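## Task

From the row of cartons on the wall shelf, remove the carton marked R46 and set it on the desk. Every other carton must stay where it was, neither moved nor rotated. The robot must not tip over or finish leaning, or the task fails. The result has to stand without the robot's support, so at the end release the carton and back the gripper away.

## Robot and tools

ROBOT. A simulated Hello Robot Stretch 4, about 1.6 m tall, with one arm. It has an omni-wheel base (rim within 0.23 m of the base origin), a lift on a vertical mast, an arm that telescopes forward, a three-joint wrist (yaw, pitch, roll) and a two-finger gripper. There is only one arm, so every joint target goes in a single joints object.

FRAMES. Base frame: origin on the floor below the base centre, x forward, y left, z up. hand_pose is reported in this frame for a point between the open fingertips; with all wrist joints at zero its axes line up with the base frame. The printed position may be slightly wrong. The odometry frame is where the base frame was when the scene began.

execute_actions. Argument actions is a list holding one action, or empty (an empty list only returns state and images). Argument cameras picks which images come back: head_camera, head_left_camera, head_right_camera, wrist_camera, or all; omitted or null means all, [] means none; an unknown name rejects the call. An action contains base, joints or both, plus optional pace and contact_limits; or it contains only end_of_arm. All its motions begin together and may finish at different moments.
- base: exactly one relative move from the current base position, never an absolute pose. translate_m: metres straight ahead, forward positive, -2 to 2. strafe_m: metres sideways, left positive, -2 to 2. rotate_rad: turn in place, counter-clockwise (left) positive, -3.2 to 3.2.
- joints: absolute targets by name, not offsets. lift_m 0 to 1.2 m. arm_m 0 to 0.55 m extension. wrist_yaw_rad -1.134 to 4.276 (0 points ahead, positive swings left, 3.14 tucked back; past 3.4 the arm may block it). wrist_pitch_rad -1.117 to 4.259 (0 level, 1.57 pointing down). wrist_roll_rad -1.117 to 4.259 (0 keeps the fingers level; positive turns clockwise as seen from behind). gripper_m -0.038 to 0.141, the fingertip gap in metres; negative values press the tips together. Done tolerances: lift and arm ±0.004, yaw and roll ±0.02, pitch ±0.05, gripper ±0.004. A joint target outside its range is clipped and reported; any other bad value or unknown key rejects the call and nothing moves.
- pace: slow, default, fast or max. Base speed tops out at 0.1/0.3/0.4/0.6 m/s and turning at 1/2/3/4 rad/s respectively, further limited when the lift is above 0.2 (down to 0.3 m/s and 1 rad/s at full height).
- contact_limits: only arm_m, from 0 (most sensitive) to 0.75 (pushes hardest); default 0.5. Use low values when reaching near cartons.
- end_of_arm: "enable_torque" re-powers wrist or gripper motors that shut off; they then hold their current position.
A single action lasts at most 15 s. Parts not mentioned may still be driving toward an earlier target without the status showing it. If a result reports a stop, later motion calls in that same reply are skipped.

wait: seconds, 0 to 10; returns state and images without commanding anything.
zoom_image: camera and region [x0, y0, x1, y1] in pixels of that camera's latest full image, origin top-left, at most 504 by 504. Useful for reading carton labels.
finished_scene: scene, the current scene's integer. It ends the scene permanently once the last command has settled and reports success; the next task then appears. Replying with no tool call ends everything.

CAMERAS. head_camera sits atop the mast facing forward and down; turn the base to aim it. head_left_camera and head_right_camera are fisheyes beside it, tilted further down, showing base and arm. wrist_camera looks along the fingers, tips near the bottom of the frame.

RESULTS. base_status and joint_status: done; off_target (stopped short, may still push); contact_stop_at_<key> (hit something, part goes slack; a slack lift may sag under load, slack wheels may drift); limit_stop_at_<name>, e.g. own_body (self-collision guard, common when pitch is below -0.2 with roll below -0.4 or above 4; move away from the body) or tilt (leaning over 6 degrees, lift, arm and wheels go slack); time_out; torque_fault (wrist or gripper motor went limp, send enable_torque). on_its_own lists things not commanded this call; its 'held at' is the held target, not the actual position. lidar_m: 12 distances in metres, 30-degree sectors, first straight ahead then counter-clockwise (4th left, 7th behind, 10th right); '-' means nothing seen or closer than 0.25 m; it sees from about 0.15 m up and misses clear objects and thin legs. wrist_depth_mm: 7x7 grid of median depths, 100 to 2000 mm, from top-left. base_odometry counts wheel rotation only; compare turned_by_wheels with turned_by_imu, a gap over about 0.1 rad means slip or collision. base_tilt in degrees, forward and right positive, with a fixed bias up to 1.5. motor_effort in percent, positive toward larger joint values, bracket is the peak; wheel efforts positive mean turning right.

GRIPPING. Close to a gap smaller than the carton to grip; squeezing harder pulls it toward the wrist by up to a third of the shortfall. Gripper reading and 'done' do not confirm a hold; look for a clear gripper effort change. A level gripper holding over about 2 kg can fault the wrist. If tips catch on a surface, raise the lift.

ORDER AND CAUTIONS. Start by unfolding: lift_m 0.4 with wrist_yaw_rad 0 together. Locate the shelf and desk, read labels, align the base, set lift height, extend the arm gently, grip, lift slightly, retract, carry, lower onto the desk, open, retract. Do not turn or drive with over 1 kg held and arm_m above 0.2, especially fast. Avoid steady hard pushes or pulls, high grips, bumping neighbouring cartons, drops and slams. The robot keeps executing its last command while you deliberate.

Each tool is called after "Call:" as name(argument=value, ...), one argument or row to a line, values as JSON.

## Session

Call:
execute_actions(
  actions=[],
)

Scene clock: 0.00 s.
base_odometry: x=+0.000 y=+0.000 heading=+0.000 (m, m, rad; odometry frame)
turned_by_wheels: +0.000 (rad since the last result)
turned_by_imu: +0.000 (rad since the last result)
base_tilt: forward=-0.2 right=-0.1 (deg)
lidar_m: 2.47 2.38 1.99 1.50 1.45 1.48 1.33 1.28 1.39 2.35 1.87 1.94
base_status: not commanded
joint_positions: lift_m=+0.220 arm_m=+0.002 wrist_yaw_rad=+3.248 wrist_pitch_rad=-0.010 wrist_roll_rad=-0.015 gripper_m=+0.057
joint_status: not commanded
motor_effort: lift_m=+20 arm_m=+0 wrist_yaw_rad=+0 wrist_pitch_rad=-5 wrist_roll_rad=+1 gripper_m=-3 wheel_0=+0 wheel_1=+0 wheel_2=+0 (%)
hand_pose: x=-0.1235 y=+0.0562 z=+0.4016 quat_wxyz=(-0.053, +0.006, -0.007, +0.999) (m; base frame)
wrist_depth_mm: - - 139 - - 1756 1366 / - - 135 - - 1756 1397 / - - 129 1537 - 1756 1397 / - 107 135 1863 - 1756 1397 / 161 139 - - - 1756 1430 / 190 1863 1464 1708 208 1618 1366 / 189 1042 1008 165 1025 960 1078
pictures: head_camera, head_left_camera, head_right_camera, wrist_camera
Images, in order (width x height): head_camera 420x560, head_left_camera 420x672, head_right_camera 420x672, wrist_camera 616x392.

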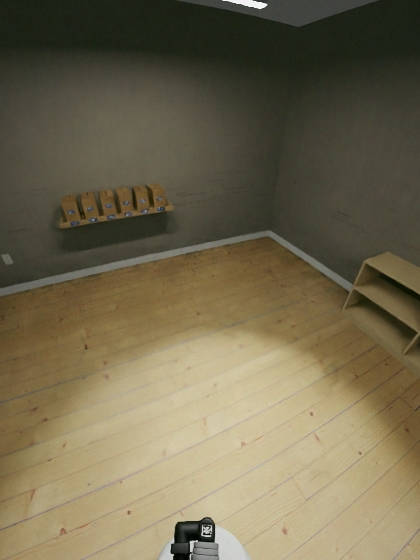

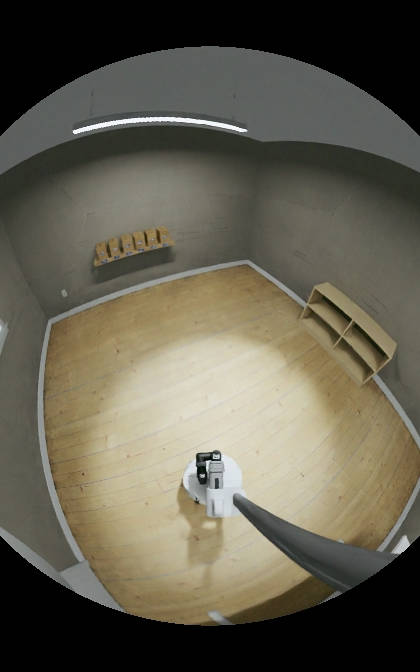

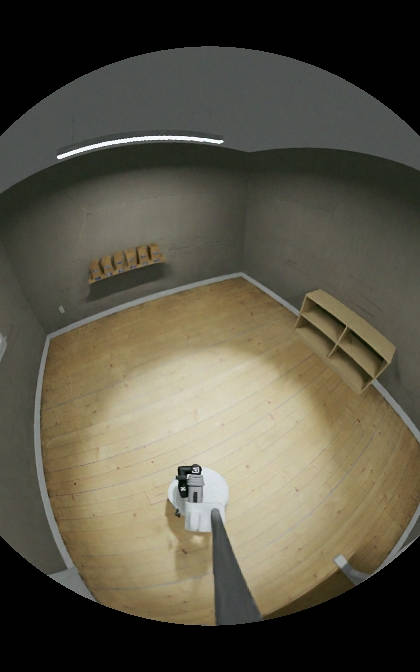

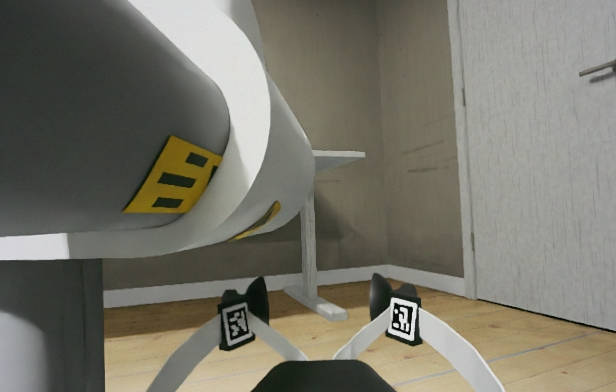

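Call:
zoom_image(
  camera="head_camera",
  region=[50, 170, 185, 240],
)

Call:
execute_actions(
  actions=[
    {"base": {"rotate_rad": 0.51}, "joints": {"lift_m": 0.4, "wrist_yaw_rad": 0}, "pace": "fast"},
  ],
)

Region (50, 170, 185, 240) of head_camera's 420x560 image, scaled by 3.733, with more detail than that image has; it fills the top 261 rows of this view, and the rest is white.

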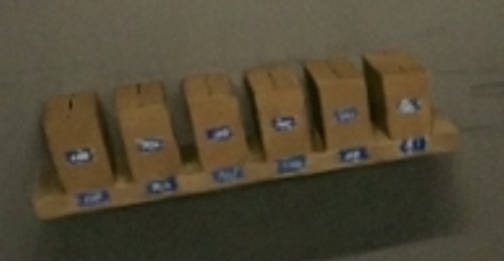

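Scene clock: 5.97 s.
base_odometry: x=+0.000 y=+0.000 heading=+0.510 (m, m, rad; odometry frame)
turned_by_wheels: +0.510 (rad since the last result)
turned_by_imu: +0.512 (rad since the last result)
base_tilt: forward=-0.2 right=+0.0 (deg)
lidar_m: 2.39 2.02 1.53 1.44 1.53 1.31 1.26 1.37 2.37 1.90 1.97 2.48
base_status: done
joint_positions: lift_m=+0.400 arm_m=+0.002 wrist_yaw_rad=+0.001 wrist_pitch_rad=-0.010 wrist_roll_rad=-0.015 gripper_m=+0.057
joint_status: all done
motor_effort: lift_m=+24(25) arm_m=+0(0) wrist_yaw_rad=-2(7) wrist_pitch_rad=-5(5) wrist_roll_rad=+1(0) gripper_m=-4(2) wheel_0=-2(8) wheel_1=-1(8) wheel_2=+1(11) (%)
hand_pose: x=+0.4612 y=-0.0873 z=+0.5809 quat_wxyz=(+1.000, -0.007, -0.005, +0.000) (m; base frame)
wrist_depth_mm: - - - - - - - / - - - - - - - / - - - - - - - / - - - - - - - / - - - - - - - / - - - - 208 - - / 1708 1537 1397 166 1366 1308 1430
pictures: head_camera, head_left_camera, head_right_camera, wrist_camera
Images, in order (width x height): head_camera 420x560, head_left_camera 420x672, head_right_camera 420x672, wrist_camera 616x392.

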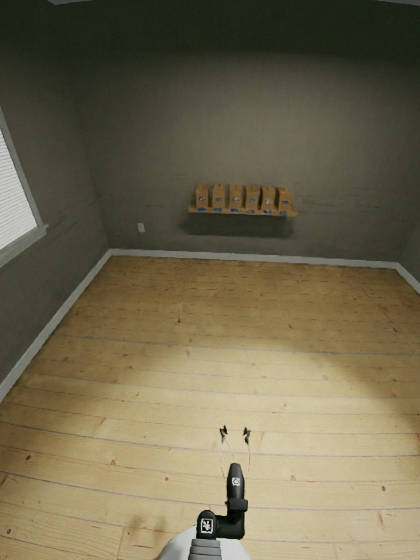

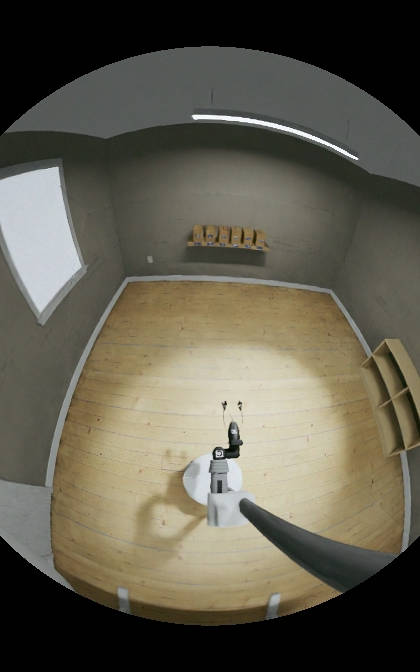

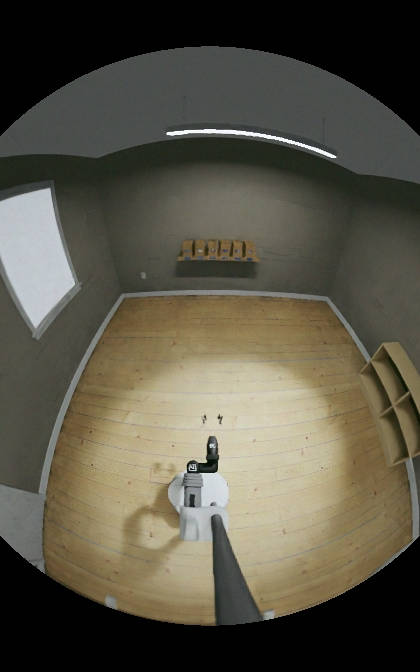

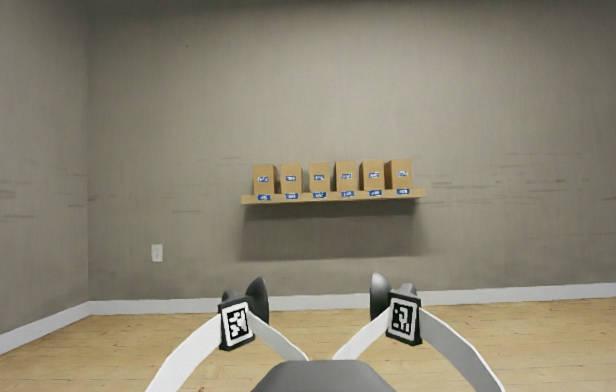

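Call:
zoom_image(
  camera="wrist_camera",
  region=[240, 150, 430, 210],
)

Call:
zoom_image(
  camera="head_camera",
  region=[185, 178, 300, 222],
)

Region (240, 150, 430, 210) of wrist_camera's 616x392 image, scaled by 2.653; it fills the top 159 rows of this view, and the rest is white.

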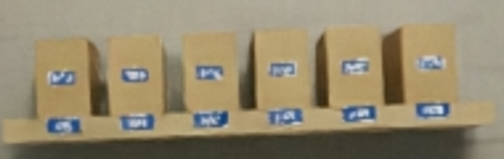

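Region (185, 178, 300, 222) of head_camera's 420x560 image, scaled by 4.383, with more detail than that image has; it fills the top 193 rows of this view, and the rest is white.

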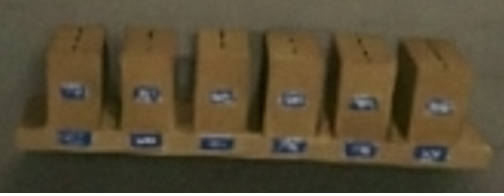

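Call:
execute_actions(
  actions=[
    {"base": {"translate_m": 1.5}, "joints": {"lift_m": 0.58, "gripper_m": 0.126}, "pace": "max"},
  ],
  cameras=["head_camera", "wrist_camera"],
)

Scene clock: 16.70 s.
base_odometry: x=+1.309 y=+0.733 heading=+0.510 (m, m, rad; odometry frame)
turned_by_wheels: +0.000 (rad since the last result)
turned_by_imu: -0.011 (rad since the last result)
base_tilt: forward=-0.2 right=-0.1 (deg)
lidar_m: 0.89 0.94 1.49 1.41 1.49 2.08 3.67 3.27 1.98 2.01 1.67 0.94
base_status: done
joint_positions: lift_m=+0.580 arm_m=+0.002 wrist_yaw_rad=+0.000 wrist_pitch_rad=-0.011 wrist_roll_rad=-0.015 gripper_m=+0.126
joint_status: all done
motor_effort: lift_m=+23(28) arm_m=+0(0) wrist_yaw_rad=+0(3) wrist_pitch_rad=-5(5) wrist_roll_rad=-1(2) gripper_m=-1(4) wheel_0=+2(9) wheel_1=+1(9) wheel_2=+1(14) (%)
hand_pose: x=+0.4611 y=-0.0874 z=+0.7610 quat_wxyz=(+1.000, -0.007, -0.005, +0.000) (m; base frame)
wrist_depth_mm: 976 991 960 960 976 976 946 / 976 976 960 976 946 946 946 / 976 976 960 946 960 946 946 / 946 699 699 699 699 691 691 / 960 699 699 691 699 683 707 / 946 946 219 931 946 212 917 / 946 946 931 145 917 931 931
pictures: head_camera, wrist_camera
Images, in order (width x height): head_camera 420x560, wrist_camera 616x392.

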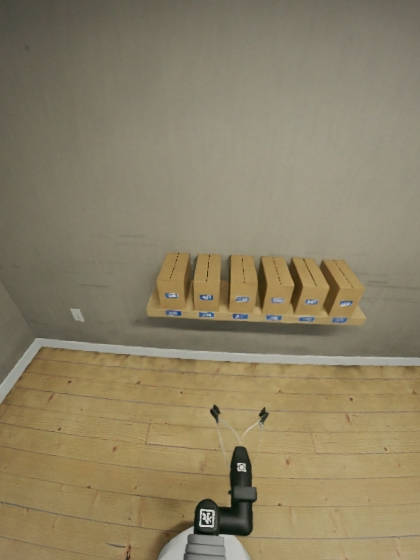

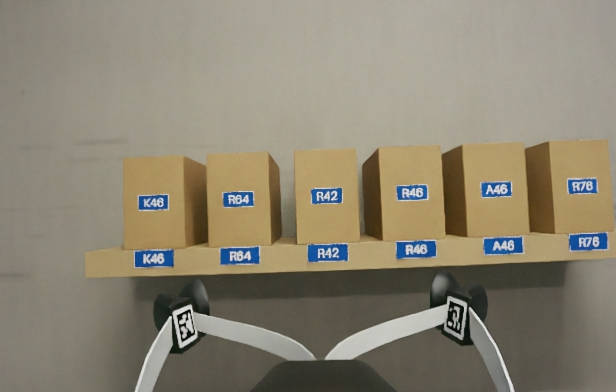

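Call:
zoom_image(
  camera="wrist_camera",
  region=[190, 130, 550, 290],
)

Call:
zoom_image(
  camera="wrist_camera",
  region=[350, 135, 480, 270],
)

Region (190, 130, 550, 290) of wrist_camera's 616x392 image, scaled by 1.400.

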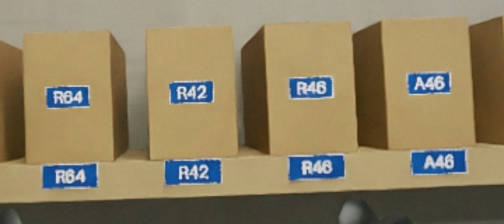

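Region (350, 135, 480, 270) of wrist_camera's 616x392 image, scaled by 3.733; it fills the left 485 columns of this view, and the rest is white.

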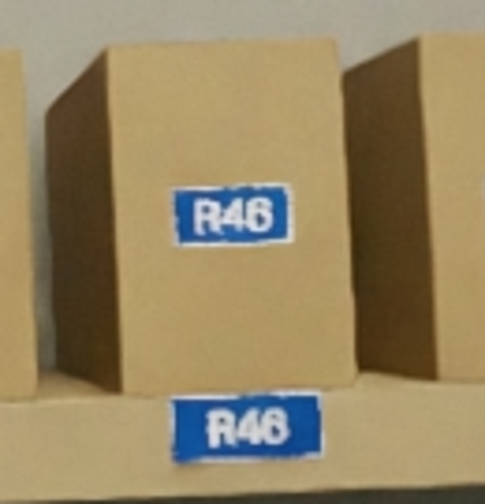

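Call:
execute_actions(
  actions=[
    {"base": {"strafe_m": -0.195}, "joints": {"lift_m": 1.09, "wrist_pitch_rad": 1.57, "arm_m": 0.2}, "pace": "fast"},
  ],
  cameras=["head_camera", "wrist_camera"],
)

Scene clock: 29.30 s.
base_odometry: x=+1.404 y=+0.562 heading=+0.510 (m, m, rad; odometry frame)
turned_by_wheels: +0.000 (rad since the last result)
turned_by_imu: -0.003 (rad since the last result)
base_tilt: forward=-0.2 right=+0.0 (deg)
lidar_m: 0.89 0.94 1.66 1.60 1.66 2.38 3.65 2.43 1.79 2.04 1.66 0.95
base_status: done
joint_positions: lift_m=+1.090 arm_m=+0.199 wrist_yaw_rad=+0.000 wrist_pitch_rad=+1.570 wrist_roll_rad=-0.015 gripper_m=+0.126
joint_status: all done
motor_effort: lift_m=+24(27) arm_m=+8(9) wrist_yaw_rad=-2(1) wrist_pitch_rad=+2(3) wrist_roll_rad=-1(0) gripper_m=-2(0) wheel_0=-3(13) wheel_1=-1(13) wheel_2=+0(2) (%)
hand_pose: x=+0.3697 y=-0.0874 z=+0.9793 quat_wxyz=(+0.707, -0.005, +0.707, +0.005) (m; base frame)
wrist_depth_mm: 1229 1255 1229 1205 1229 1205 1182 / 1229 1205 1205 1205 1182 1205 1182 / 1205 1205 1205 1229 1205 1182 1160 / 1205 1205 1205 1205 1205 1182 1182 / 1205 1205 1182 1182 1182 1182 1138 / 1205 1182 219 976 1182 212 1160 / 1182 1205 976 145 1182 1160 1160
pictures: head_camera, wrist_camera
Images, in order (width x height): head_camera 420x560, wrist_camera 616x392.

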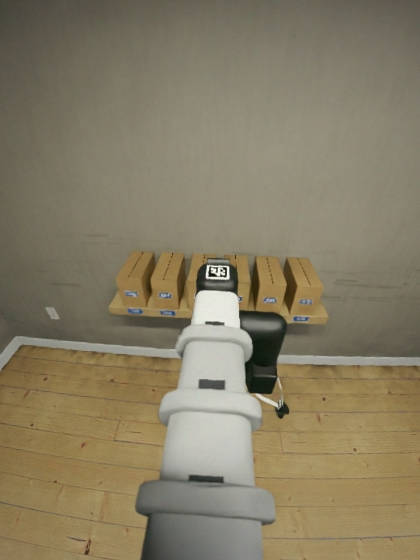

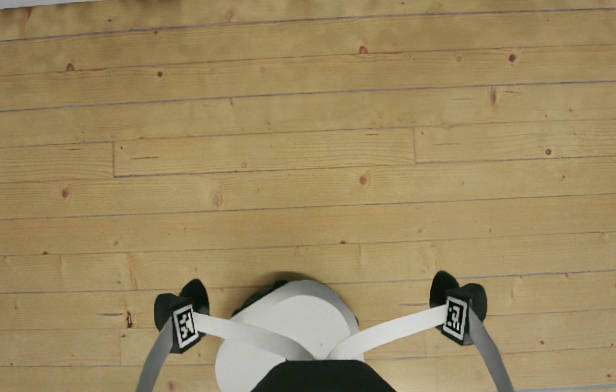

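Call:
execute_actions(
  actions=[
    {"base": {"translate_m": 0.42}, "joints": {"lift_m": 1.1, "arm_m": 0.45, "wrist_roll_rad": -0.028}, "pace": "fast"},
  ],
  cameras=["head_right_camera", "wrist_camera"],
)

Scene clock: 35.97 s.
base_odometry: x=+1.771 y=+0.768 heading=+0.510 (m, m, rad; odometry frame)
turned_by_wheels: +0.000 (rad since the last result)
turned_by_imu: -0.005 (rad since the last result)
base_tilt: forward=-0.3 right=+0.0 (deg)
lidar_m: 0.47 0.52 0.72 1.60 1.68 2.36 4.11 2.43 1.96 2.08 0.72 0.52
base_status: done
joint_positions: lift_m=+1.100 arm_m=+0.449 wrist_yaw_rad=+0.000 wrist_pitch_rad=+1.570 wrist_roll_rad=-0.028 gripper_m=+0.126
joint_status: all done
motor_effort: lift_m=+24(24) arm_m=+8(9) wrist_yaw_rad=-1(0) wrist_pitch_rad=+2(1) wrist_roll_rad=-1(1) gripper_m=-2(2) wheel_0=+2(9) wheel_1=+3(7) wheel_2=-1(10) (%)
hand_pose: x=+0.6197 y=-0.0874 z=+0.9894 quat_wxyz=(+0.707, -0.010, +0.707, +0.010) (m; base frame)
wrist_depth_mm: 192 191 195 200 202 203 218 / 266 274 282 281 282 278 277 / 287 285 303 281 329 278 277 / 285 282 300 279 298 276 274 / 282 281 296 278 301 274 273 / 282 279 219 276 276 211 272 / 281 277 314 145 325 272 271
pictures: head_right_camera, wrist_camera
Images, in order (width x height): head_right_camera 420x672, wrist_camera 616x392.

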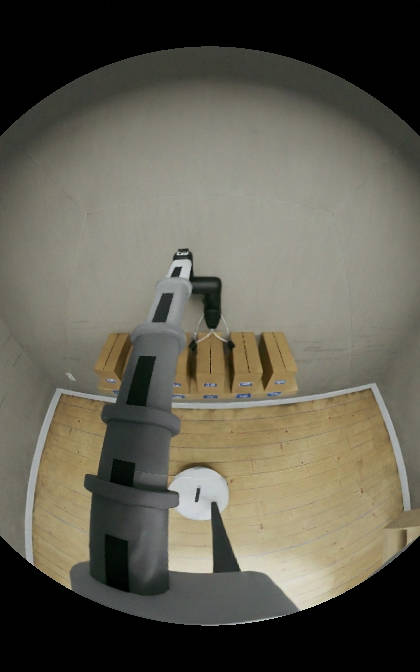

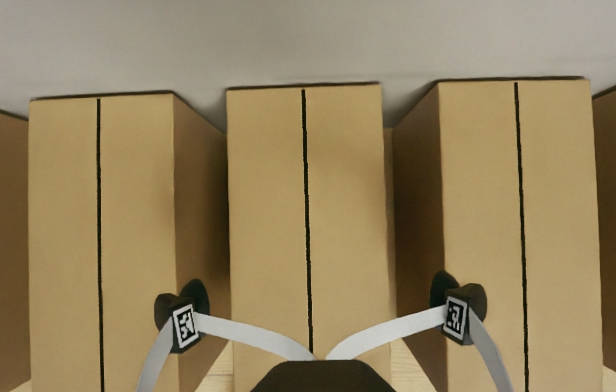

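Call:
zoom_image(
  camera="wrist_camera",
  region=[140, 240, 320, 392],
)

Call:
zoom_image(
  camera="wrist_camera",
  region=[320, 240, 500, 392],
)

Call:
zoom_image(
  camera="head_right_camera",
  region=[160, 300, 310, 410],
)

Region (140, 240, 320, 392) of wrist_camera's 616x392 image, scaled by 2.800; it fills the top 426 rows of this view, and the rest is white.

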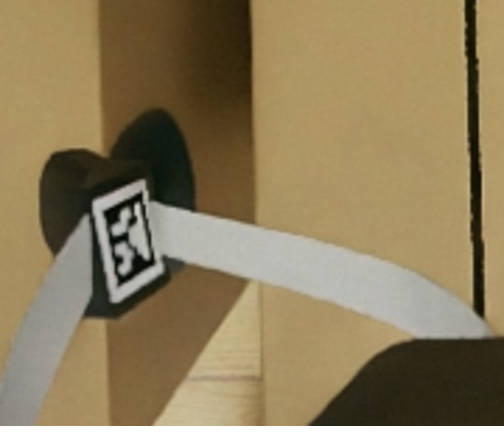

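Region (320, 240, 500, 392) of wrist_camera's 616x392 image, scaled by 2.800; it fills the top 426 rows of this view, and the rest is white.

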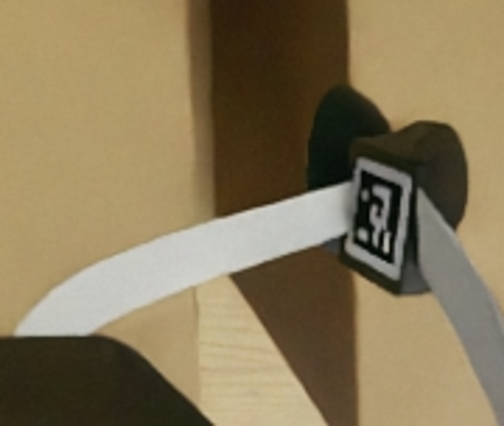

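Region (160, 300, 310, 410) of head_right_camera's 420x672 image, scaled by 3.360, with more detail than that image has; it fills the top 370 rows of this view, and the rest is white.

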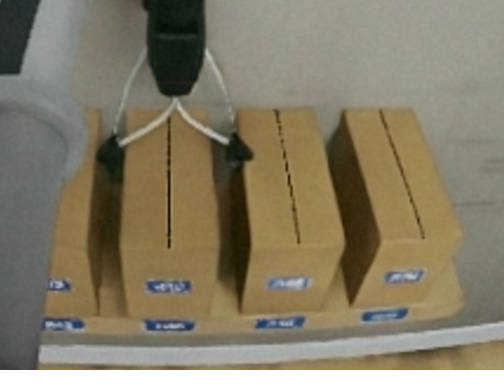

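Call:
execute_actions(
  actions=[
    {"base": {"strafe_m": 0.008}, "joints": {"arm_m": 0.469, "lift_m": 1.066}},
  ],
  cameras=["wrist_camera"],
)

Scene clock: 45.97 s.
base_odometry: x=+1.767 y=+0.774 heading=+0.510 (m, m, rad; odometry frame)
turned_by_wheels: +0.000 (rad since the last result)
turned_by_imu: -0.001 (rad since the last result)
base_tilt: forward=-0.2 right=+0.0 (deg)
lidar_m: 0.48 0.52 0.70 1.59 1.68 2.34 3.62 2.44 1.94 2.08 0.74 0.51
base_status: done
joint_positions: lift_m=+1.066 arm_m=+0.468 wrist_yaw_rad=+0.000 wrist_pitch_rad=+1.570 wrist_roll_rad=-0.028 gripper_m=+0.126
joint_status: all done
motor_effort: lift_m=+14(23) arm_m=+8(8) wrist_yaw_rad=-1(1) wrist_pitch_rad=+1(2) wrist_roll_rad=-1(1) gripper_m=-1(2) wheel_0=+0(11) wheel_1=+2(8) wheel_2=+0(2) (%)
hand_pose: x=+0.6386 y=-0.0874 z=+0.9561 quat_wxyz=(+0.707, -0.010, +0.707, +0.010) (m; base frame)
wrist_depth_mm: 155 154 158 161 163 164 170 / 215 221 229 234 237 241 245 / 251 251 281 247 247 246 244 / 250 249 278 247 246 244 242 / 250 249 274 245 244 242 241 / 249 247 219 244 242 212 239 / 247 245 290 145 242 240 238
pictures: wrist_camera
Images, in order (width x height): wrist_camera 616x392.

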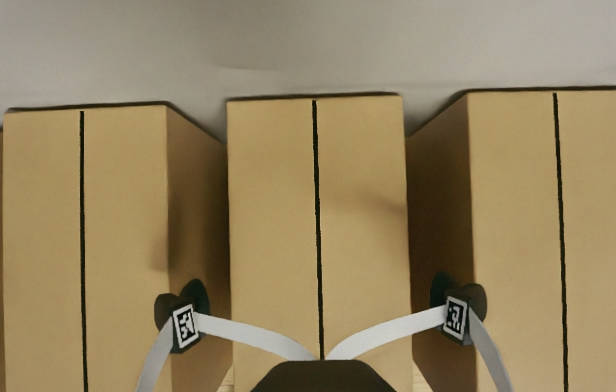

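Call:
zoom_image(
  camera="wrist_camera",
  region=[130, 250, 270, 370],
)

Call:
zoom_image(
  camera="wrist_camera",
  region=[370, 250, 510, 370],
)

Region (130, 250, 270, 370) of wrist_camera's 616x392 image, scaled by 3.600; it fills the top 432 rows of this view, and the rest is white.

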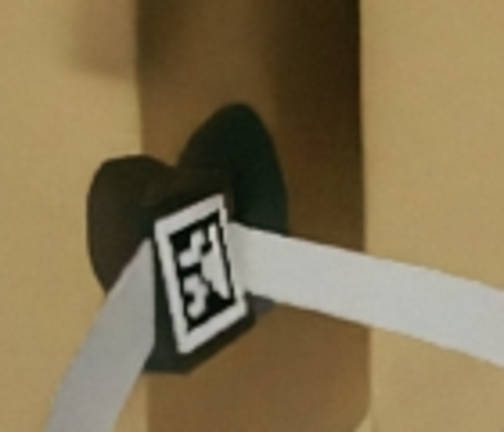

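Region (370, 250, 510, 370) of wrist_camera's 616x392 image, scaled by 3.600; it fills the top 432 rows of this view, and the rest is white.

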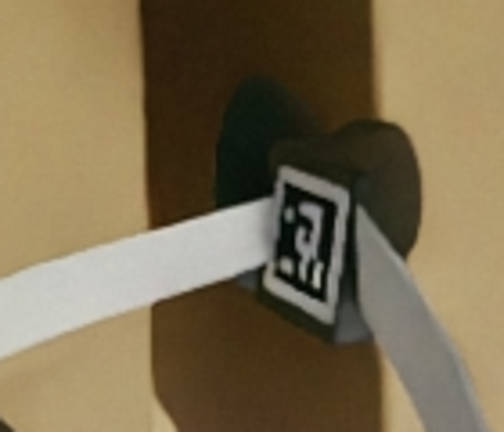

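Call:
execute_actions(
  actions=[
    {"base": {"strafe_m": -0.001}, "joints": {"gripper_m": 0.121, "lift_m": 1.042}, "pace": "slow"},
  ],
  cameras=["wrist_camera"],
)

Scene clock: 56.17 s.
base_odometry: x=+1.767 y=+0.774 heading=+0.510 (m, m, rad; odometry frame)
turned_by_wheels: +0.000 (rad since the last result)
turned_by_imu: -0.001 (rad since the last result)
base_tilt: forward=-0.2 right=-0.1 (deg)
lidar_m: 0.49 0.50 0.69 1.61 1.67 2.31 3.60 2.44 1.94 2.08 0.73 0.48
base_status: done
joint_positions: lift_m=+1.042 arm_m=+0.468 wrist_yaw_rad=+0.000 wrist_pitch_rad=+1.570 wrist_roll_rad=-0.028 gripper_m=+0.121
joint_status: all done
motor_effort: lift_m=+14(14) arm_m=+8(8) wrist_yaw_rad=-1(1) wrist_pitch_rad=+2(2) wrist_roll_rad=-2(1) gripper_m=-1(2) wheel_0=+3(6) wheel_1=-2(5) wheel_2=+0(1) (%)
hand_pose: x=+0.6386 y=-0.0874 z=+0.9321 quat_wxyz=(+0.707, -0.010, +0.707, +0.010) (m; base frame)
wrist_depth_mm: 156 154 158 161 163 164 171 / 214 222 225 224 223 221 221 / 228 227 225 224 223 223 220 / 226 226 224 222 222 224 219 / 226 224 223 221 220 226 218 / 224 223 219 220 219 217 216 / 222 221 243 144 218 216 215
pictures: wrist_camera
Images, in order (width x height): wrist_camera 616x392.

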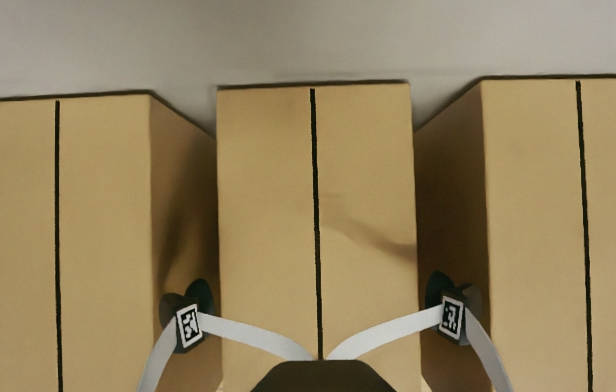

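Call:
zoom_image(
  camera="wrist_camera",
  region=[125, 250, 265, 390],
)

Call:
zoom_image(
  camera="wrist_camera",
  region=[375, 250, 515, 390],
)

Region (125, 250, 265, 390) of wrist_camera's 616x392 image, scaled by 3.600.

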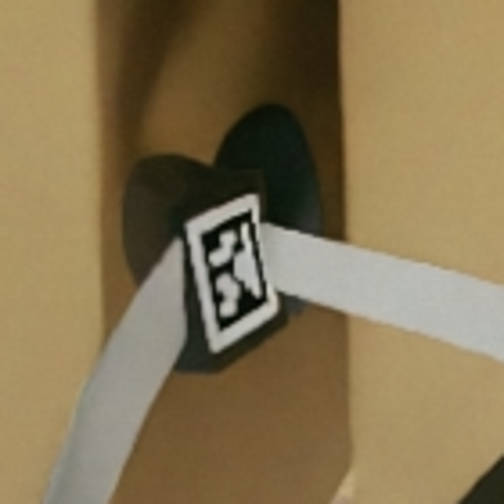

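Region (375, 250, 515, 390) of wrist_camera's 616x392 image, scaled by 3.600.

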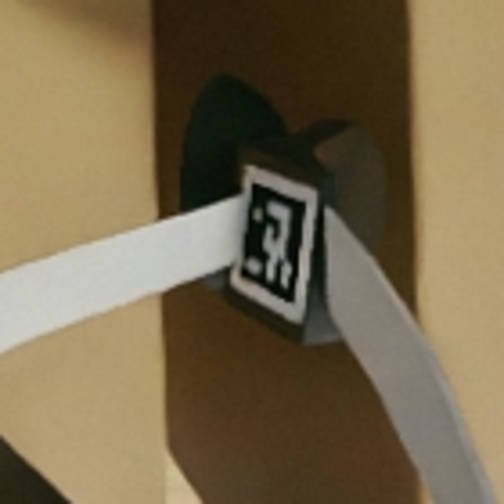

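Call:
execute_actions(
  actions=[
    {"joints": {"lift_m": 1.017}, "pace": "slow"},
  ],
  cameras=["wrist_camera"],
)

Call:
execute_actions(
  actions=[
    {"joints": {"gripper_m": 0.07}},
  ],
  cameras=["wrist_camera"],
)

Scene clock: 61.13 s.
base_odometry: x=+1.767 y=+0.774 heading=+0.510 (m, m, rad; odometry frame)
turned_by_wheels: +0.000 (rad since the last result)
turned_by_imu: -0.001 (rad since the last result)
base_tilt: forward=-0.2 right=-0.1 (deg)
lidar_m: 0.47 0.49 0.72 1.61 1.66 2.34 3.61 2.45 1.99 2.09 0.72 0.49
base_status: not commanded
joint_positions: lift_m=+1.017 arm_m=+0.468 wrist_yaw_rad=+0.000 wrist_pitch_rad=+1.570 wrist_roll_rad=-0.028 gripper_m=+0.121
joint_status: all done
motor_effort: lift_m=+14(14) arm_m=+8(8) wrist_yaw_rad=-2(1) wrist_pitch_rad=+2(2) wrist_roll_rad=-1(3) gripper_m=-1(0) wheel_0=+3(4) wheel_1=-2(2) wheel_2=+0(0) (%)
hand_pose: x=+0.6386 y=-0.0874 z=+0.9072 quat_wxyz=(+0.707, -0.010, +0.707, +0.010) (m; base frame)
wrist_depth_mm: 156 154 158 161 163 164 171 / 203 203 201 200 199 205 196 / 202 205 200 198 198 223 195 / 202 202 199 198 196 224 195 / 200 200 198 197 195 225 193 / 199 199 196 195 195 196 192 / 198 197 195 144 193 196 191
pictures: wrist_camera
Images, in order (width x height): wrist_camera 616x392.

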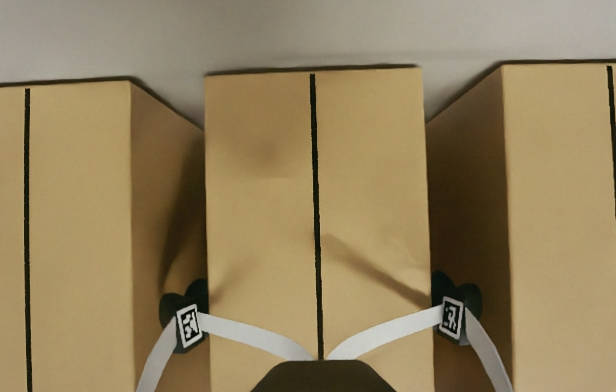

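Scene clock: 62.57 s.
base_odometry: x=+1.767 y=+0.774 heading=+0.510 (m, m, rad; odometry frame)
turned_by_wheels: +0.000 (rad since the last result)
turned_by_imu: -0.001 (rad since the last result)
base_tilt: forward=-0.2 right=+0.0 (deg)
lidar_m: 0.47 0.51 0.70 1.61 1.68 2.35 3.62 2.47 1.93 2.07 0.72 0.51
base_status: not commanded
joint_positions: lift_m=+1.017 arm_m=+0.468 wrist_yaw_rad=+0.000 wrist_pitch_rad=+1.570 wrist_roll_rad=-0.028 gripper_m=+0.070
joint_status: all done
motor_effort: lift_m=+14(15) arm_m=+8(8) wrist_yaw_rad=-1(1) wrist_pitch_rad=+2(2) wrist_roll_rad=-1(3) gripper_m=-25(24) wheel_0=+3(3) wheel_1=-2(2) wheel_2=+0(0) (%)
hand_pose: x=+0.6387 y=-0.0874 z=+0.9071 quat_wxyz=(+0.707, -0.010, +0.707, +0.010) (m; base frame)
wrist_depth_mm: 156 155 158 161 163 164 171 / 202 203 186 186 184 205 196 / 202 204 185 184 183 223 195 / 201 202 184 183 182 224 195 / 200 200 183 182 181 226 193 / 199 198 182 181 180 192 192 / 197 196 181 180 178 211 191
pictures: wrist_camera
Images, in order (width x height): wrist_camera 616x392.

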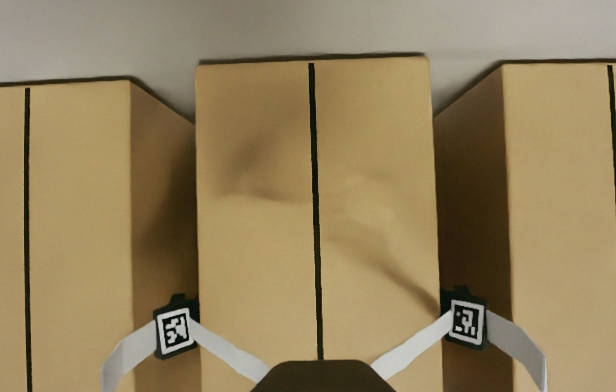

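Call:
execute_actions(
  actions=[
    {"joints": {"lift_m": 1.07}},
  ],
  cameras=["wrist_camera"],
)

Call:
execute_actions(
  actions=[
    {"base": {"translate_m": -0.72}, "joints": {"arm_m": 0.08}, "pace": "fast"},
  ],
)

Scene clock: 76.20 s.
base_odometry: x=+1.767 y=+0.774 heading=+0.510 (m, m, rad; odometry frame)
turned_by_wheels: +0.000 (rad since the last result)
turned_by_imu: -0.001 (rad since the last result)
base_tilt: forward=-0.2 right=+0.0 (deg)
lidar_m: 0.48 0.50 0.71 1.61 1.68 2.36 3.62 2.47 1.93 2.07 0.72 0.51
base_status: not commanded
joint_positions: lift_m=+1.070 arm_m=+0.468 wrist_yaw_rad=+0.000 wrist_pitch_rad=+1.570 wrist_roll_rad=-0.028 gripper_m=+0.070
joint_status: all done
motor_effort: lift_m=+25(27) arm_m=+8(8) wrist_yaw_rad=-1(1) wrist_pitch_rad=+2(1) wrist_roll_rad=+0(2) gripper_m=-24(24) wheel_0=+4(3) wheel_1=-2(2) wheel_2=+0(0) (%)
hand_pose: x=+0.6387 y=-0.0874 z=+0.9593 quat_wxyz=(+0.707, -0.010, +0.707, +0.010) (m; base frame)
wrist_depth_mm: 156 154 158 160 163 164 171 / 216 222 187 186 184 242 245 / 255 254 185 185 183 248 247 / 254 252 185 183 182 246 246 / 253 251 183 182 181 246 244 / 252 250 182 181 180 200 242 / 250 248 180 180 178 242 240
pictures: wrist_camera
Images, in order (width x height): wrist_camera 616x392.

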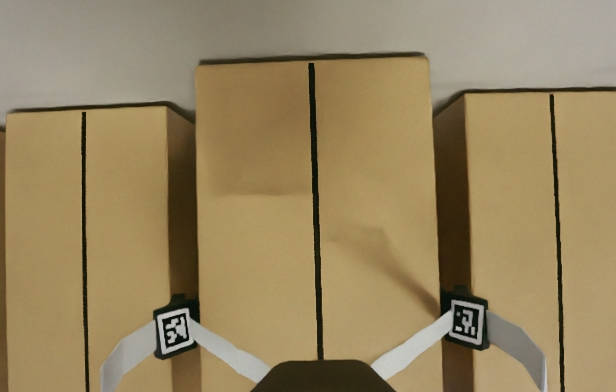

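Scene clock: 79.80 s.
base_odometry: x=+1.139 y=+0.422 heading=+0.510 (m, m, rad; odometry frame)
turned_by_wheels: -0.001 (rad since the last result)
turned_by_imu: +0.003 (rad since the last result)
base_tilt: forward=-0.2 right=-0.1 (deg)
lidar_m: 0.28 1.27 1.65 1.59 1.72 2.29 3.30 2.96 1.77 1.71 2.08 0.26
base_status: done
joint_positions: lift_m=+1.070 arm_m=+0.081 wrist_yaw_rad=+0.000 wrist_pitch_rad=+1.570 wrist_roll_rad=-0.028 gripper_m=+0.070
joint_status: all done
motor_effort: lift_m=+24(25) arm_m=-8(8) wrist_yaw_rad=+0(2) wrist_pitch_rad=+1(3) wrist_roll_rad=-3(2) gripper_m=-25(25) wheel_0=-5(8) wheel_1=-5(9) wheel_2=+2(15) (%)
hand_pose: x=+0.2525 y=-0.0874 z=+0.9593 quat_wxyz=(+0.707, -0.010, +0.707, +0.010) (m; base frame)
wrist_depth_mm: 1205 1205 1182 1205 1182 1182 1182 / 1205 1182 186 185 184 1160 1160 / 1205 1182 185 184 183 1182 1160 / 1205 1160 185 183 182 1160 1160 / 1205 1182 183 182 181 1160 1160 / 1182 1182 182 181 179 200 1160 / 1182 1160 181 180 178 1138 1118
pictures: head_camera, head_left_camera, head_right_camera, wrist_camera
Images, in order (width x height): head_camera 420x560, head_left_camera 420x672, head_right_camera 420x672, wrist_camera 616x392.

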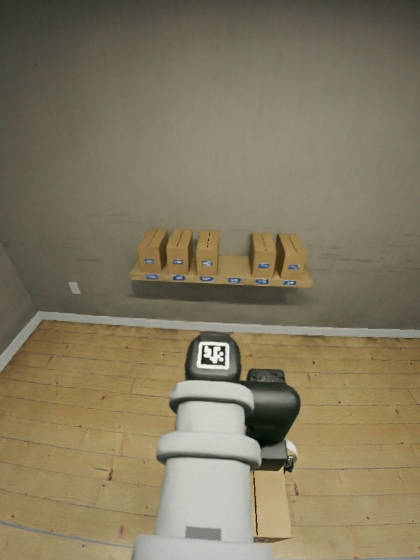

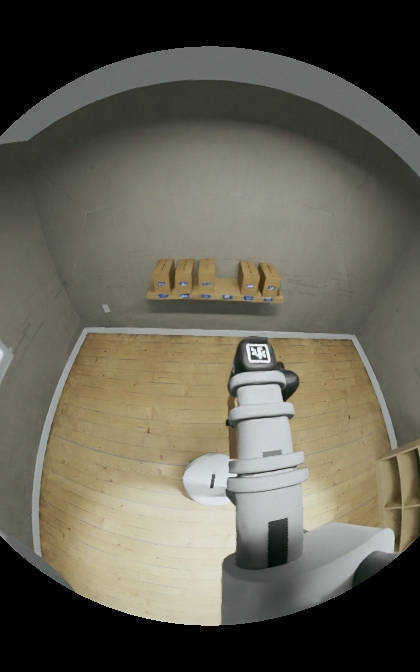

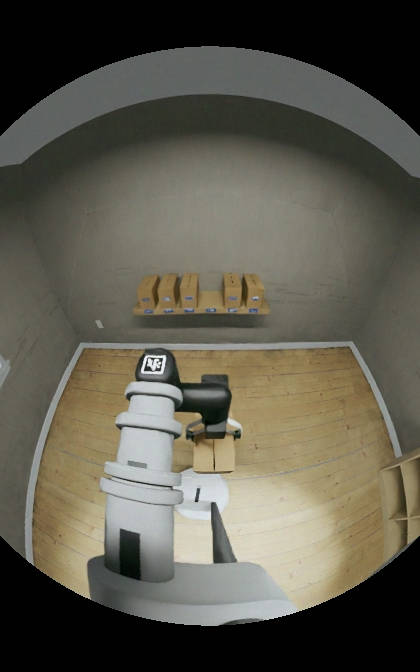

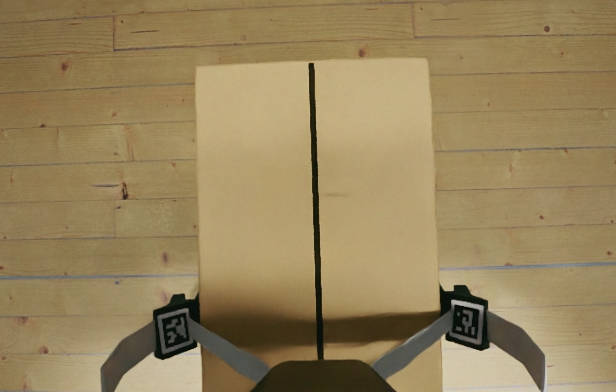

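Call:
execute_actions(
  actions=[
    {"base": {"rotate_rad": 3.1}, "joints": {"lift_m": 0.56}, "pace": "fast"},
  ],
)

Scene clock: 84.73 s.
base_odometry: x=+1.139 y=+0.422 heading=-2.674 (m, m, rad; odometry frame)
turned_by_wheels: +3.099 (rad since the last result)
turned_by_imu: +3.119 (rad since the last result)
base_tilt: forward=-0.2 right=-0.1 (deg)
lidar_m: 0.30 3.14 1.79 1.70 2.14 1.27 1.18 1.26 1.75 1.62 1.68 0.34
base_status: done
joint_positions: lift_m=+0.560 arm_m=+0.081 wrist_yaw_rad=+0.000 wrist_pitch_rad=+1.570 wrist_roll_rad=-0.028 gripper_m=+0.070
joint_status: all done
motor_effort: lift_m=+16(21) arm_m=-8(8) wrist_yaw_rad=-1(0) wrist_pitch_rad=+2(2) wrist_roll_rad=-1(0) gripper_m=-25(24) wheel_0=-3(9) wheel_1=-3(9) wheel_2=-4(8) (%)
hand_pose: x=+0.2526 y=-0.0874 z=+0.4500 quat_wxyz=(+0.707, -0.010, +0.707, +0.010) (m; base frame)
wrist_depth_mm: 691 683 683 683 676 676 668 / 691 683 187 185 185 668 661 / 683 683 186 184 183 668 661 / 691 676 185 183 182 661 654 / 676 668 183 182 181 661 647 / 676 676 182 181 180 200 647 / 676 455 180 180 179 654 647
pictures: head_camera, head_left_camera, head_right_camera, wrist_camera
Images, in order (width x height): head_camera 420x560, head_left_camera 420x672, head_right_camera 420x672, wrist_camera 616x392.

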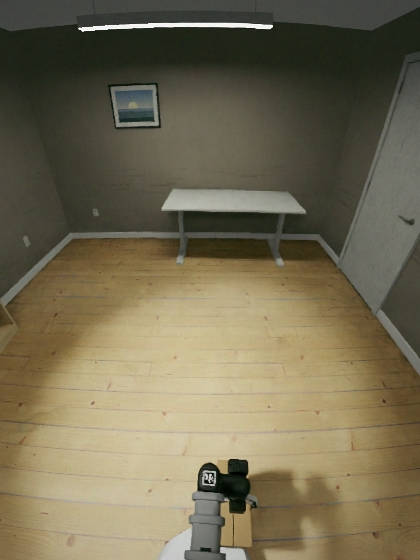

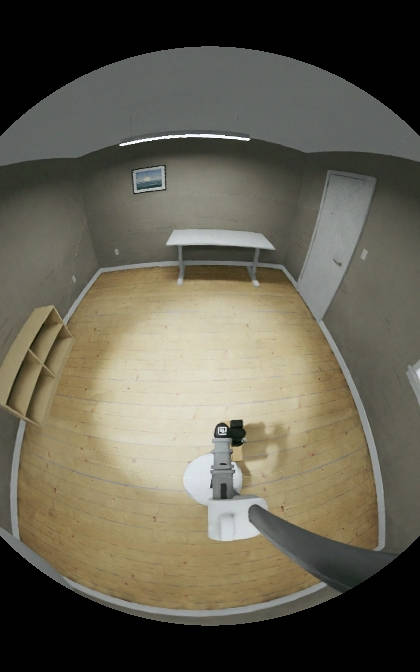

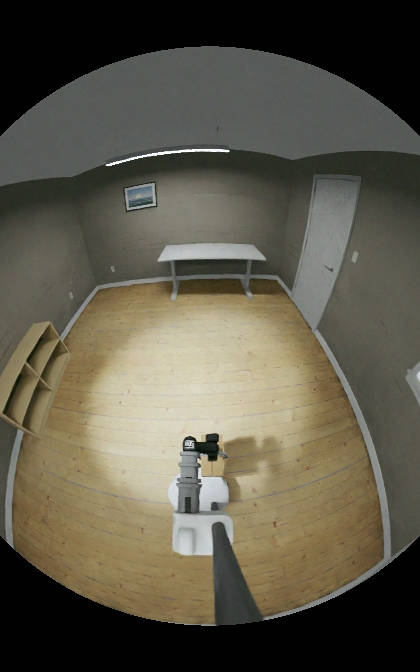

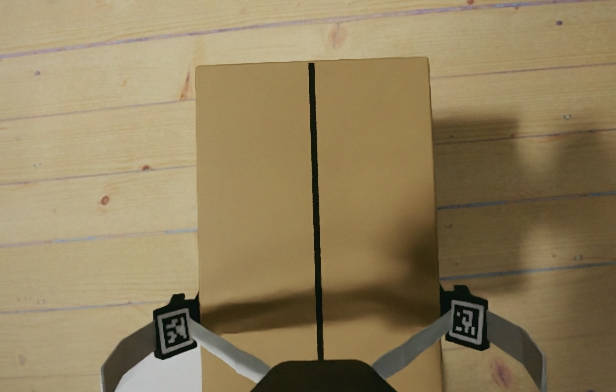

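Call:
execute_actions(
  actions=[
    {"base": {"translate_m": 2.0}, "joints": {"lift_m": 1.05, "arm_m": 0.52}, "pace": "max"},
  ],
)

Scene clock: 96.37 s.
base_odometry: x=-0.646 y=-0.480 heading=-2.674 (m, m, rad; odometry frame)
turned_by_wheels: +0.001 (rad since the last result)
turned_by_imu: -0.014 (rad since the last result)
base_tilt: forward=-0.2 right=+0.0 (deg)
lidar_m: 0.48 0.50 0.66 2.19 1.92 2.43 3.52 2.36 1.63 1.47 0.73 0.49
base_status: done
joint_positions: lift_m=+1.050 arm_m=+0.519 wrist_yaw_rad=+0.000 wrist_pitch_rad=+1.570 wrist_roll_rad=-0.028 gripper_m=+0.070
joint_status: all done
motor_effort: lift_m=+24(29) arm_m=+8(10) wrist_yaw_rad=-1(0) wrist_pitch_rad=+2(0) wrist_roll_rad=-2(1) gripper_m=-24(25) wheel_0=+2(10) wheel_1=+2(9) wheel_2=+3(17) (%)
hand_pose: x=+0.6898 y=-0.0874 z=+0.9394 quat_wxyz=(+0.707, -0.010, +0.707, +0.010) (m; base frame)
wrist_depth_mm: 455 452 449 445 442 442 439 / 452 452 186 186 185 436 436 / 449 445 185 185 183 436 433 / 445 442 184 183 182 436 433 / 445 442 183 182 181 433 430 / 439 439 182 181 180 200 427 / 436 436 180 180 178 427 424
pictures: head_camera, head_left_camera, head_right_camera, wrist_camera
Images, in order (width x height): head_camera 420x560, head_left_camera 420x672, head_right_camera 420x672, wrist_camera 616x392.

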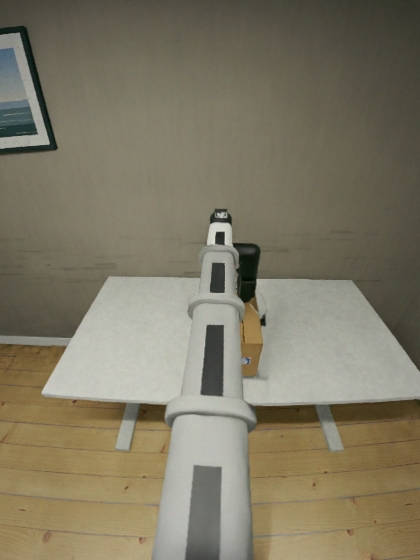

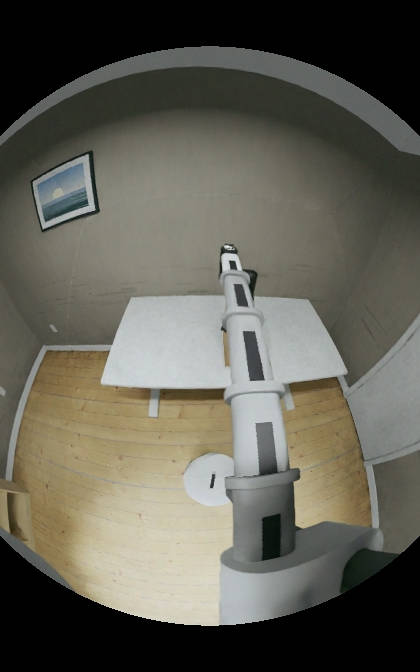

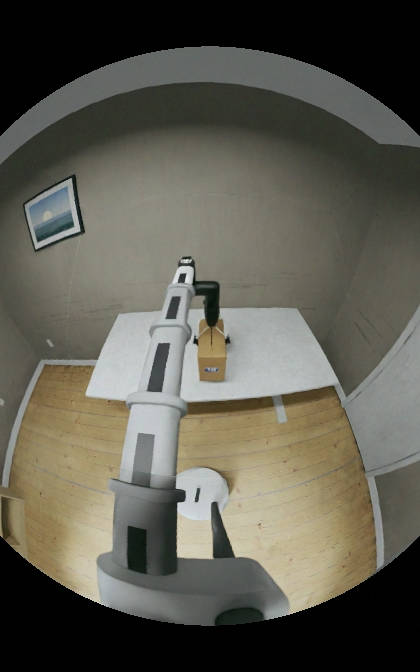

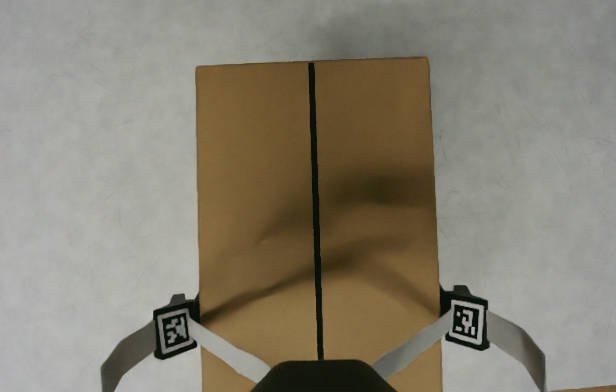

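Call:
execute_actions(
  actions=[
    {"base": {"translate_m": 0.05}, "joints": {"lift_m": 0.989, "arm_m": 0.545}},
  ],
  cameras=["wrist_camera", "head_right_camera"],
)

Scene clock: 101.77 s.
base_odometry: x=-0.691 y=-0.502 heading=-2.673 (m, m, rad; odometry frame)
turned_by_wheels: +0.001 (rad since the last result)
turned_by_imu: -0.001 (rad since the last result)
base_tilt: forward=-0.2 right=+0.0 (deg)
lidar_m: 0.43 0.43 0.60 2.19 1.89 2.45 3.54 2.32 1.62 1.48 0.67 0.47
base_status: done
joint_positions: lift_m=+0.989 arm_m=+0.544 wrist_yaw_rad=+0.000 wrist_pitch_rad=+1.570 wrist_roll_rad=-0.028 gripper_m=+0.070
joint_status: all done
motor_effort: lift_m=+15(23) arm_m=+8(8) wrist_yaw_rad=-1(1) wrist_pitch_rad=+1(1) wrist_roll_rad=-1(3) gripper_m=-25(25) wheel_0=+3(10) wheel_1=+3(9) wheel_2=+0(13) (%)
hand_pose: x=+0.7147 y=-0.0874 z=+0.8791 quat_wxyz=(+0.707, -0.010, +0.707, +0.010) (m; base frame)
wrist_depth_mm: 394 392 387 384 384 377 379 / 392 389 186 185 185 379 377 / 389 384 186 184 183 377 375 / 387 384 184 183 182 375 373 / 384 382 183 182 181 373 370 / 382 379 182 181 180 200 368 / 379 375 181 180 178 370 368
pictures: head_right_camera, wrist_camera
Images, in order (width x height): head_right_camera 420x672, wrist_camera 616x392.

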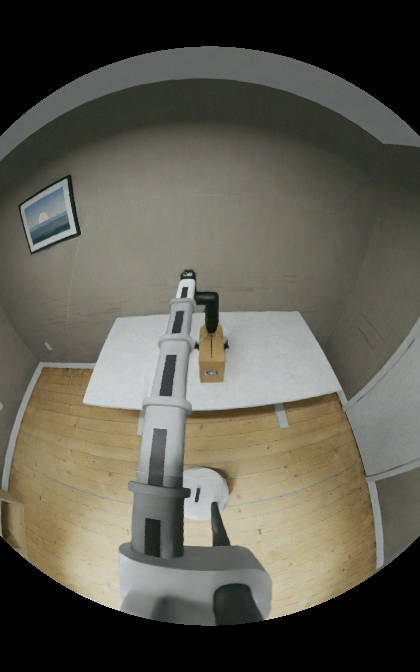

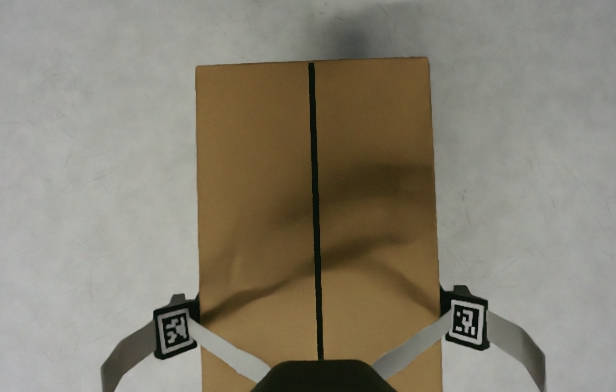

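Call:
execute_actions(
  actions=[
    {"joints": {"lift_m": 0.984, "gripper_m": 0.135}},
  ],
  cameras=["wrist_camera"],
)

Scene clock: 106.00 s.
base_odometry: x=-0.691 y=-0.502 heading=-2.673 (m, m, rad; odometry frame)
turned_by_wheels: +0.000 (rad since the last result)
turned_by_imu: -0.001 (rad since the last result)
base_tilt: forward=-0.2 right=-0.1 (deg)
lidar_m: 0.43 0.45 0.61 2.21 1.92 2.44 3.55 2.32 1.60 1.49 0.66 0.48
base_status: not commanded
joint_positions: lift_m=+0.984 arm_m=+0.544 wrist_yaw_rad=+0.000 wrist_pitch_rad=+1.570 wrist_roll_rad=-0.028 gripper_m=+0.135
joint_status: all done
motor_effort: lift_m=+15(15) arm_m=+8(8) wrist_yaw_rad=-1(1) wrist_pitch_rad=+0(1) wrist_roll_rad=-2(1) gripper_m=-1(24) wheel_0=+3(3) wheel_1=+3(4) wheel_2=+0(0) (%)
hand_pose: x=+0.7146 y=-0.0874 z=+0.8741 quat_wxyz=(+0.707, -0.010, +0.707, +0.010) (m; base frame)
wrist_depth_mm: 387 387 382 382 379 375 373 / 387 384 382 198 196 375 373 / 384 379 198 196 195 375 373 / 382 382 196 195 195 370 370 / 379 377 195 194 193 368 364 / 377 375 194 193 191 211 366 / 375 373 193 148 191 366 362
pictures: wrist_camera
Images, in order (width x height): wrist_camera 616x392.

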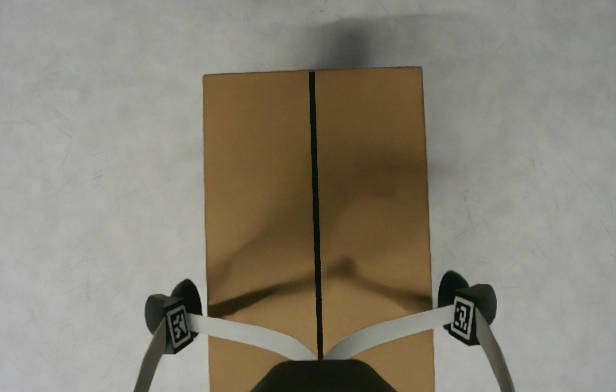

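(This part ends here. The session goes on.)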